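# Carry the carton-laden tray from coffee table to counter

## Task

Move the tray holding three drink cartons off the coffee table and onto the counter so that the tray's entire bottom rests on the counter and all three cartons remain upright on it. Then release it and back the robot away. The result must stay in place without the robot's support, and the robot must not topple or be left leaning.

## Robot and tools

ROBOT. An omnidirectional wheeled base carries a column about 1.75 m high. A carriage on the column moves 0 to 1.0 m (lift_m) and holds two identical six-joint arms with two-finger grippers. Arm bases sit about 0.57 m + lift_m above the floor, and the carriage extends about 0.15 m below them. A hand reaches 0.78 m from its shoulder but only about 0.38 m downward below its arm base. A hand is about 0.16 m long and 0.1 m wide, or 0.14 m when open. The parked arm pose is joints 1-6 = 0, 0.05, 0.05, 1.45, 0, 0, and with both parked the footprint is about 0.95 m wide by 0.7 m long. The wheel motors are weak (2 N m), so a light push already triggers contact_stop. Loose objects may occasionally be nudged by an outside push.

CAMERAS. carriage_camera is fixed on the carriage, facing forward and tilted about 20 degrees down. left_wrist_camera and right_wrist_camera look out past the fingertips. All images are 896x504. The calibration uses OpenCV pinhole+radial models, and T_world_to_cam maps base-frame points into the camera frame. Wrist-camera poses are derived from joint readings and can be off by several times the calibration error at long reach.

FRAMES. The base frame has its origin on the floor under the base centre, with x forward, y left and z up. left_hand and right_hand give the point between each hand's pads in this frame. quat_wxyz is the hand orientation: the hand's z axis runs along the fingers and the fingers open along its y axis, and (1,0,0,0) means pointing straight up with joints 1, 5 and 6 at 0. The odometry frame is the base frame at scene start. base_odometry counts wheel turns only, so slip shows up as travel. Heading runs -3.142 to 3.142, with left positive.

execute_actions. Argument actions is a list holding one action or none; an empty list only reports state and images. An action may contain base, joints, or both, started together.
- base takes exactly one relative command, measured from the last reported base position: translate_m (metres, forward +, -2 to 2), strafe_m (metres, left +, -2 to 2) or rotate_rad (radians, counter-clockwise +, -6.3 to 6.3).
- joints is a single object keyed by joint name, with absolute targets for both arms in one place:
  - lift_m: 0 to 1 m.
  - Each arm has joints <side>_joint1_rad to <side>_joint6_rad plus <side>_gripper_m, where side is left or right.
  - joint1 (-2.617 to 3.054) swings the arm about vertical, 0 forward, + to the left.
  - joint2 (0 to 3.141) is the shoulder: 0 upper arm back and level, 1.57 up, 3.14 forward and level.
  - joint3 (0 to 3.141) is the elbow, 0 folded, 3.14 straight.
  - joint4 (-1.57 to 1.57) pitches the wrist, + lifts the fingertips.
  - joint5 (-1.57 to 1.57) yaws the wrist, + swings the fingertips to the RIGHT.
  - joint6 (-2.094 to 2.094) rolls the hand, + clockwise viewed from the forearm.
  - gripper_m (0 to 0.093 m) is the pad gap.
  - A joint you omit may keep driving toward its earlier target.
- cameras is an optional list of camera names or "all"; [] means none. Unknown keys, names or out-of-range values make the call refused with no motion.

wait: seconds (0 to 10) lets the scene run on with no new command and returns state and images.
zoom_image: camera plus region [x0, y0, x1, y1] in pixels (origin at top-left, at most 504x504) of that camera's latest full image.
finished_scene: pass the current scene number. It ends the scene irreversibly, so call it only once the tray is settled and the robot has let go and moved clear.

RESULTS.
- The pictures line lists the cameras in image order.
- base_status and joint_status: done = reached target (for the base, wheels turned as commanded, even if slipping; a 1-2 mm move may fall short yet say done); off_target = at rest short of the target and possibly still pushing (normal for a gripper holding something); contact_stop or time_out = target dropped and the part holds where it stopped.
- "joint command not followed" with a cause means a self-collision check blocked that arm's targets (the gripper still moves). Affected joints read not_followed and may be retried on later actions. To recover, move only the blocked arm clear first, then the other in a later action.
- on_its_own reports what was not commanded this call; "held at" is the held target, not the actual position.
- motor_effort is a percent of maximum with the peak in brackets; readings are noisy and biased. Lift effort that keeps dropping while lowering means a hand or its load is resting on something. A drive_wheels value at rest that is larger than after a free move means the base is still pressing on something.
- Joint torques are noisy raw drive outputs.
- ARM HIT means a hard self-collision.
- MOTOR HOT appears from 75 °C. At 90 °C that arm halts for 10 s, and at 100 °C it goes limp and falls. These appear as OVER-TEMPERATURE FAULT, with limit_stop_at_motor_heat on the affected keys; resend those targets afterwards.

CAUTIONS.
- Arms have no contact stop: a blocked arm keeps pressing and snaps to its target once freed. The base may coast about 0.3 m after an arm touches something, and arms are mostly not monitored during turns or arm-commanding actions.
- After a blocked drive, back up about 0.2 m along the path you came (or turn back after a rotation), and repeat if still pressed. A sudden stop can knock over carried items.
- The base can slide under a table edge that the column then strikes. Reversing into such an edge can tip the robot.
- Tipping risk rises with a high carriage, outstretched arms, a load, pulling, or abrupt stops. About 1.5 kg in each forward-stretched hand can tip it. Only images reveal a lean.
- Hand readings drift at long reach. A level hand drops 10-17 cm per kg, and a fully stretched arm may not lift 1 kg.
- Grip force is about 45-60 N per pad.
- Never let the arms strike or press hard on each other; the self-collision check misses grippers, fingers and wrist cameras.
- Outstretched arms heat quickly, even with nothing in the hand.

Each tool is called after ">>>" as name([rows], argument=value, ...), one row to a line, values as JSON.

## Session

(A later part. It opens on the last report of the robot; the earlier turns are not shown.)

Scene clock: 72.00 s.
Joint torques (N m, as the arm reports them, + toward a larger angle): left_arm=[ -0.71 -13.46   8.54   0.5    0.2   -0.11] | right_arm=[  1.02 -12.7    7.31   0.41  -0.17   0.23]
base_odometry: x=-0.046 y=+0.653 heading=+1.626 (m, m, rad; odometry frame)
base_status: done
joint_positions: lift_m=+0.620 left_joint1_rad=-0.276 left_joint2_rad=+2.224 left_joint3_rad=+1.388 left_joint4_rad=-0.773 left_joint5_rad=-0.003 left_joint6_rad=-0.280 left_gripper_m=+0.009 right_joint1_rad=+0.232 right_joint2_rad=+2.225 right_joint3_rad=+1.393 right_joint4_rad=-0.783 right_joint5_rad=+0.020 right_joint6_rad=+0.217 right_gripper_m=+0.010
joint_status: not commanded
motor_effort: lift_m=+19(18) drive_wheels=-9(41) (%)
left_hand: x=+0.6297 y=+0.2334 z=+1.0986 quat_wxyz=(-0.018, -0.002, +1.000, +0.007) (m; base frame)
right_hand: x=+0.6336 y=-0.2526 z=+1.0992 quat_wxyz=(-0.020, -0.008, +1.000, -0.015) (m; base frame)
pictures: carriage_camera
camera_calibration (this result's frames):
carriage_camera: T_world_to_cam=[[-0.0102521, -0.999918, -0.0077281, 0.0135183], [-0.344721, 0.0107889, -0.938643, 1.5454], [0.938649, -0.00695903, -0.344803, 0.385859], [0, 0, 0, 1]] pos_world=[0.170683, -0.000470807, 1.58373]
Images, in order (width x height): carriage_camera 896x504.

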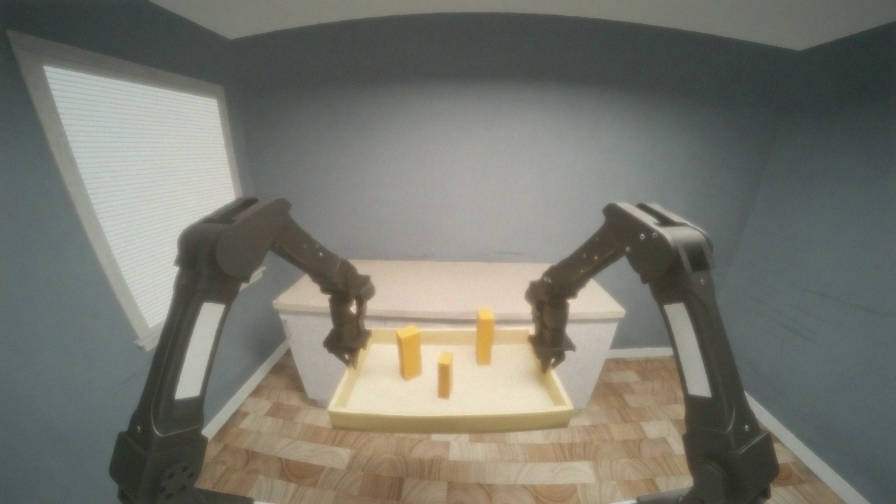

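>>> execute_actions([
  {"base":{"rotate_rad":-0.05}},
], cameras=[])

>>> execute_actions([
  {"base":{"translate_m":0.6}},
], cameras=["carriage_camera"])

Scene clock: 76.33 s.
Joint torques (N m, as the arm reports them, + toward a larger angle): left_arm=[ -0.76 -13.51   8.52   0.5    0.18  -0.06] | right_arm=[  0.95 -12.59   7.38   0.4   -0.14   0.23]
base_odometry: x=-0.046 y=+0.654 heading=+1.576 (m, m, rad; odometry frame)
base_status: done
joint_positions: lift_m=+0.620 left_joint1_rad=-0.275 left_joint2_rad=+2.224 left_joint3_rad=+1.388 left_joint4_rad=-0.772 left_joint5_rad=-0.002 left_joint6_rad=-0.280 left_gripper_m=+0.009 right_joint1_rad=+0.232 right_joint2_rad=+2.225 right_joint3_rad=+1.393 right_joint4_rad=-0.784 right_joint5_rad=+0.019 right_joint6_rad=+0.218 right_gripper_m=+0.010
joint_status: not commanded
motor_effort: lift_m=+18(18) drive_wheels=-9(17) (%)
left_hand: x=+0.6298 y=+0.2334 z=+1.0986 quat_wxyz=(-0.018, -0.002, +1.000, +0.006) (m; base frame)
right_hand: x=+0.6334 y=-0.2524 z=+1.0992 quat_wxyz=(-0.020, -0.007, +1.000, -0.014) (m; base frame)
pictures: none
No camera images: the call's "cameras" was empty. Leave "cameras" out to get every camera's image.

Scene clock: 79.87 s.
Joint torques (N m, as the arm reports them, + toward a larger angle): left_arm=[ -0.67 -13.53   8.48   0.57   0.18  -0.11] | right_arm=[  0.94 -12.66   7.3    0.39  -0.13   0.23]
base_odometry: x=-0.048 y=+1.254 heading=+1.575 (m, m, rad; odometry frame)
base_status: done
joint_positions: lift_m=+0.620 left_joint1_rad=-0.275 left_joint2_rad=+2.224 left_joint3_rad=+1.388 left_joint4_rad=-0.772 left_joint5_rad=-0.002 left_joint6_rad=-0.280 left_gripper_m=+0.009 right_joint1_rad=+0.232 right_joint2_rad=+2.225 right_joint3_rad=+1.393 right_joint4_rad=-0.783 right_joint5_rad=+0.018 right_joint6_rad=+0.218 right_gripper_m=+0.010
joint_status: not commanded
motor_effort: lift_m=+18(18) drive_wheels=-12(45) (%)
left_hand: x=+0.6298 y=+0.2334 z=+1.0986 quat_wxyz=(-0.018, -0.002, +1.000, +0.006) (m; base frame)
right_hand: x=+0.6335 y=-0.2523 z=+1.0992 quat_wxyz=(-0.020, -0.007, +1.000, -0.014) (m; base frame)
pictures: carriage_camera
camera_calibration (this result's frames):
carriage_camera: T_world_to_cam=[[-0.0102521, -0.999918, -0.0077281, 0.0135183], [-0.344721, 0.0107889, -0.938643, 1.5454], [0.938649, -0.00695903, -0.344803, 0.385859], [0, 0, 0, 1]] pos_world=[0.170683, -0.000470807, 1.58373]
Images, in order (width x height): carriage_camera 896x504.

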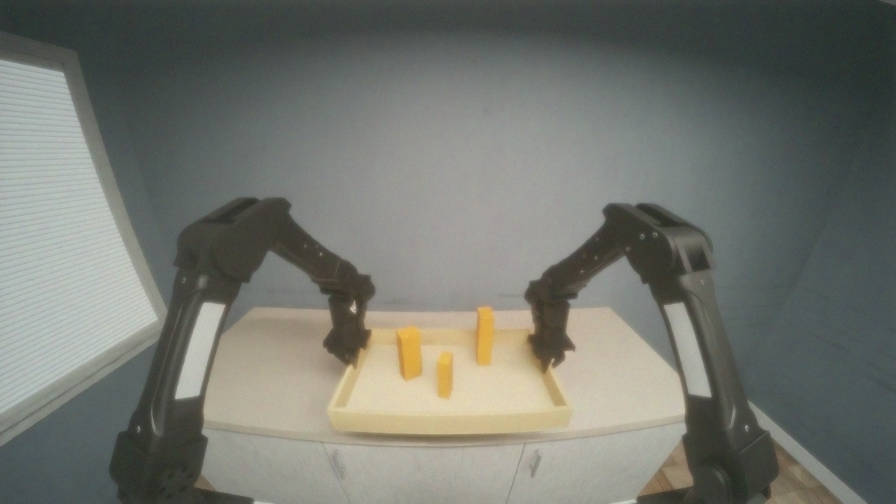

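Same view as in scene 1 before the 0.27 advance.

>>> execute_actions([
  {"base":{"translate_m":0.27}},
], cameras=[])

>>> execute_actions([
  {"joints":{"lift_m":0.5}},
], cameras=["carriage_camera"])

Scene clock: 85.13 s.
Joint torques (N m, as the arm reports them, + toward a larger angle): left_arm=[ -0.77 -13.59   8.55   0.53   0.2   -0.11] | right_arm=[  0.9  -12.64   7.47   0.43  -0.11   0.23]
base_odometry: x=-0.049 y=+1.524 heading=+1.574 (m, m, rad; odometry frame)
base_status: done
joint_positions: lift_m=+0.620 left_joint1_rad=-0.275 left_joint2_rad=+2.224 left_joint3_rad=+1.388 left_joint4_rad=-0.773 left_joint5_rad=-0.002 left_joint6_rad=-0.280 left_gripper_m=+0.009 right_joint1_rad=+0.232 right_joint2_rad=+2.225 right_joint3_rad=+1.393 right_joint4_rad=-0.783 right_joint5_rad=+0.018 right_joint6_rad=+0.218 right_gripper_m=+0.010
joint_status: not commanded
motor_effort: lift_m=+18(18) drive_wheels=-10(42) (%)
left_hand: x=+0.6297 y=+0.2335 z=+1.0986 quat_wxyz=(-0.018, -0.002, +1.000, +0.006) (m; base frame)
right_hand: x=+0.6335 y=-0.2523 z=+1.0992 quat_wxyz=(-0.020, -0.007, +1.000, -0.014) (m; base frame)
pictures: none
No camera images: the call's "cameras" was empty. Leave "cameras" out to get every camera's image.

Scene clock: 86.13 s.
Joint torques (N m, as the arm reports them, + toward a larger angle): left_arm=[ -0.93 -13.64   8.71   0.54   0.22  -0.08] | right_arm=[  0.92 -13.29   7.26   0.41  -0.08   0.24]
base_odometry: x=-0.049 y=+1.524 heading=+1.574 (m, m, rad; odometry frame)
base_status: not commanded
joint_positions: lift_m=+0.500 left_joint1_rad=-0.275 left_joint2_rad=+2.226 left_joint3_rad=+1.388 left_joint4_rad=-0.777 left_joint5_rad=-0.002 left_joint6_rad=-0.280 left_gripper_m=+0.009 right_joint1_rad=+0.232 right_joint2_rad=+2.234 right_joint3_rad=+1.393 right_joint4_rad=-0.783 right_joint5_rad=+0.014 right_joint6_rad=+0.218 right_gripper_m=+0.010
joint_status: all done
motor_effort: lift_m=+19(18) drive_wheels=-9(13) (%)
left_hand: x=+0.6285 y=+0.2339 z=+0.9780 quat_wxyz=(-0.021, -0.002, +1.000, +0.007) (m; base frame)
right_hand: x=+0.6319 y=-0.2520 z=+0.9760 quat_wxyz=(-0.024, -0.007, +1.000, -0.013) (m; base frame)
pictures: carriage_camera
camera_calibration (this result's frames):
carriage_camera: T_world_to_cam=[[-0.0102521, -0.999918, -0.0077281, 0.0125904], [-0.344721, 0.0107889, -0.938643, 1.43269], [0.938649, -0.00695903, -0.344803, 0.344457], [0, 0, 0, 1]] pos_world=[0.170683, -0.000470807, 1.46365]
Images, in order (width x height): carriage_camera 896x504.

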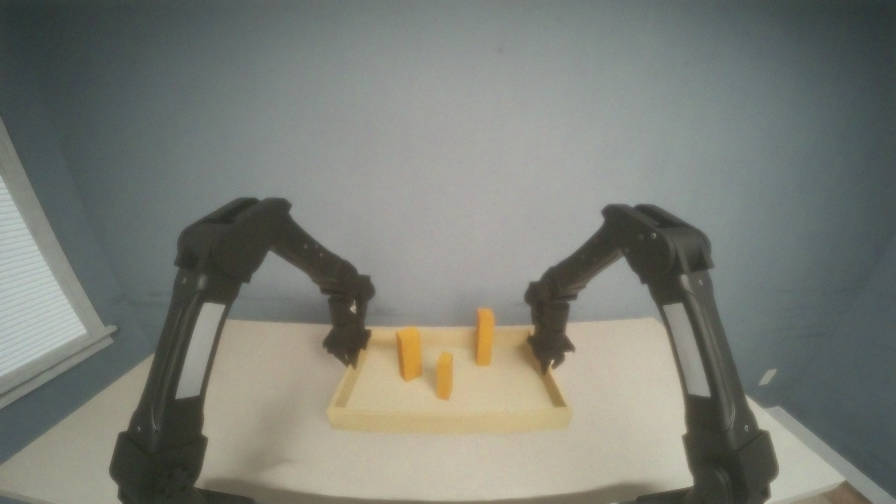

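>>> execute_actions([
  {"joints":{"lift_m":0.45}},
], cameras=[])

Scene clock: 88.50 s.
Joint torques (N m, as the arm reports them, + toward a larger angle): left_arm=[ -0.85 -12.35   8.41   0.69   0.26  -0.13] | right_arm=[  0.99 -12.16   7.34   0.43  -0.1    0.24]
base_odometry: x=-0.049 y=+1.524 heading=+1.575 (m, m, rad; odometry frame)
base_status: not commanded
joint_positions: lift_m=+0.471 left_joint1_rad=-0.276 left_joint2_rad=+2.210 left_joint3_rad=+1.392 left_joint4_rad=-0.787 left_joint5_rad=-0.007 left_joint6_rad=-0.280 left_gripper_m=+0.009 right_joint1_rad=+0.231 right_joint2_rad=+2.218 right_joint3_rad=+1.396 right_joint4_rad=-0.783 right_joint5_rad=+0.016 right_joint6_rad=+0.215 right_gripper_m=+0.010
joint_status: lift_m contact_stop (moved -0.028 of -0.050)
on_its_own: lift_m is held at +0.471, not at your +0.450, since a contact_stop
motor_effort: lift_m=+17(18) drive_wheels=+1(47) (%)
left_hand: x=+0.6303 y=+0.2340 z=+0.9560 quat_wxyz=(-0.015, -0.002, +1.000, +0.008) (m; base frame)
right_hand: x=+0.6357 y=-0.2517 z=+0.9539 quat_wxyz=(-0.015, -0.008, +1.000, -0.012) (m; base frame)
pictures: none
No camera images: the call's "cameras" was empty. Leave "cameras" out to get every camera's image.

Landed. Release.

>>> execute_actions([
  {"joints":{"left_gripper_m":0.06,"right_gripper_m":0.06}},
], cameras=[])

>>> execute_actions([
  {"joints":{"lift_m":0.65}},
], cameras=[])

>>> execute_actions([
  {"base":{"translate_m":-0.5}},
], cameras=["carriage_camera"])

Scene clock: 92.37 s.
Joint torques (N m, as the arm reports them, + toward a larger angle): left_arm=[ -0.63 -12.38   8.3    0.62   0.22   0.01] | right_arm=[  0.87 -11.23   7.36   0.48  -0.12   0.07]
base_odometry: x=-0.049 y=+1.524 heading=+1.575 (m, m, rad; odometry frame)
base_status: not commanded
joint_positions: lift_m=+0.471 left_joint1_rad=-0.277 left_joint2_rad=+2.210 left_joint3_rad=+1.392 left_joint4_rad=-0.777 left_joint5_rad=-0.003 left_joint6_rad=-0.292 left_gripper_m=+0.060 right_joint1_rad=+0.232 right_joint2_rad=+2.203 right_joint3_rad=+1.396 right_joint4_rad=-0.782 right_joint5_rad=+0.016 right_joint6_rad=+0.233 right_gripper_m=+0.060
joint_status: all done
on_its_own: lift_m is held at +0.471, not at your +0.450, since a contact_stop
motor_effort: lift_m=+17(17) drive_wheels=+1(1) (%)
left_hand: x=+0.6323 y=+0.2323 z=+0.9559 quat_wxyz=(-0.011, -0.008, +1.000, +0.005) (m; base frame)
right_hand: x=+0.6384 y=-0.2506 z=+0.9594 quat_wxyz=(-0.007, +0.000, +1.000, -0.010) (m; base frame)
pictures: none
No camera images: the call's "cameras" was empty. Leave "cameras" out to get every camera's image.

Scene clock: 93.60 s.
Joint torques (N m, as the arm reports them, + toward a larger angle): left_arm=[ -0.77 -11.39   8.33   0.51   0.16   0.01] | right_arm=[  0.94 -10.36   7.4    0.51  -0.07   0.05]
base_odometry: x=-0.049 y=+1.524 heading=+1.575 (m, m, rad; odometry frame)
base_status: not commanded
joint_positions: lift_m=+0.650 left_joint1_rad=-0.277 left_joint2_rad=+2.199 left_joint3_rad=+1.392 left_joint4_rad=-0.771 left_joint5_rad=-0.001 left_joint6_rad=-0.293 left_gripper_m=+0.060 right_joint1_rad=+0.232 right_joint2_rad=+2.190 right_joint3_rad=+1.396 right_joint4_rad=-0.778 right_joint5_rad=+0.015 right_joint6_rad=+0.234 right_gripper_m=+0.060
joint_status: all done
motor_effort: lift_m=+17(21) drive_wheels=+0(3) (%)
left_hand: x=+0.6355 y=+0.2311 z=+1.1385 quat_wxyz=(-0.003, -0.008, +1.000, +0.002) (m; base frame)
right_hand: x=+0.6415 y=-0.2497 z=+1.1428 quat_wxyz=(+0.001, +0.001, +1.000, -0.007) (m; base frame)
pictures: none
No camera images: the call's "cameras" was empty. Leave "cameras" out to get every camera's image.

Scene clock: 96.83 s.
Joint torques (N m, as the arm reports them, + toward a larger angle): left_arm=[ -0.52 -11.53   8.51   0.55   0.16   0.01] | right_arm=[  0.9  -10.27   7.45   0.41  -0.07   0.07]
base_odometry: x=-0.047 y=+1.024 heading=+1.575 (m, m, rad; odometry frame)
base_status: done
joint_positions: lift_m=+0.650 left_joint1_rad=-0.280 left_joint2_rad=+2.199 left_joint3_rad=+1.392 left_joint4_rad=-0.768 left_joint5_rad=-0.001 left_joint6_rad=-0.293 left_gripper_m=+0.060 right_joint1_rad=+0.233 right_joint2_rad=+2.190 right_joint3_rad=+1.396 right_joint4_rad=-0.775 right_joint5_rad=+0.014 right_joint6_rad=+0.234 right_gripper_m=+0.060
joint_status: not commanded
motor_effort: lift_m=+17(16) drive_wheels=-7(57) (%)
left_hand: x=+0.6357 y=+0.2295 z=+1.1385 quat_wxyz=(-0.002, -0.006, +1.000, +0.001) (m; base frame)
right_hand: x=+0.6421 y=-0.2489 z=+1.1428 quat_wxyz=(+0.003, +0.000, +1.000, -0.007) (m; base frame)
pictures: carriage_camera
camera_calibration (this result's frames):
carriage_camera: T_world_to_cam=[[-0.0102521, -0.999918, -0.0077281, 0.0137518], [-0.344721, 0.0107889, -0.938643, 1.57376], [0.938649, -0.00695903, -0.344803, 0.396276], [0, 0, 0, 1]] pos_world=[0.170683, -0.000470807, 1.61394]
Images, in order (width x height): carriage_camera 896x504.

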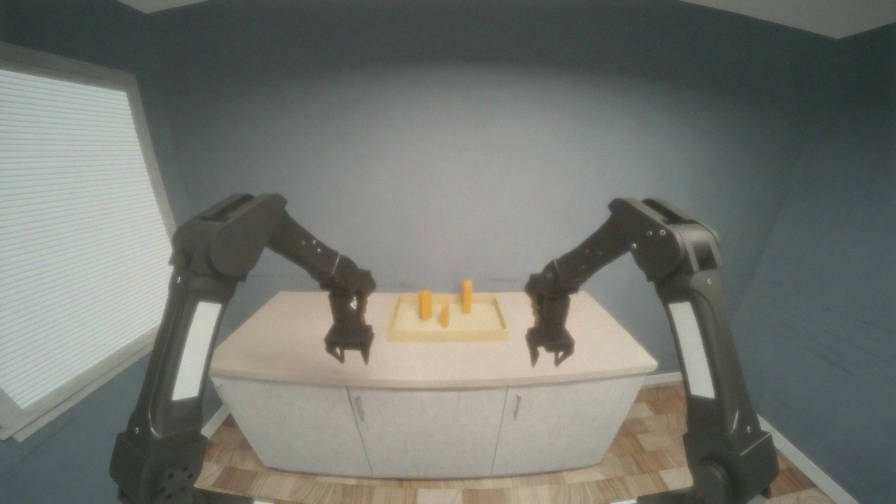

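>>> finished_scene(scene=2)

The scene is finished: the task was done.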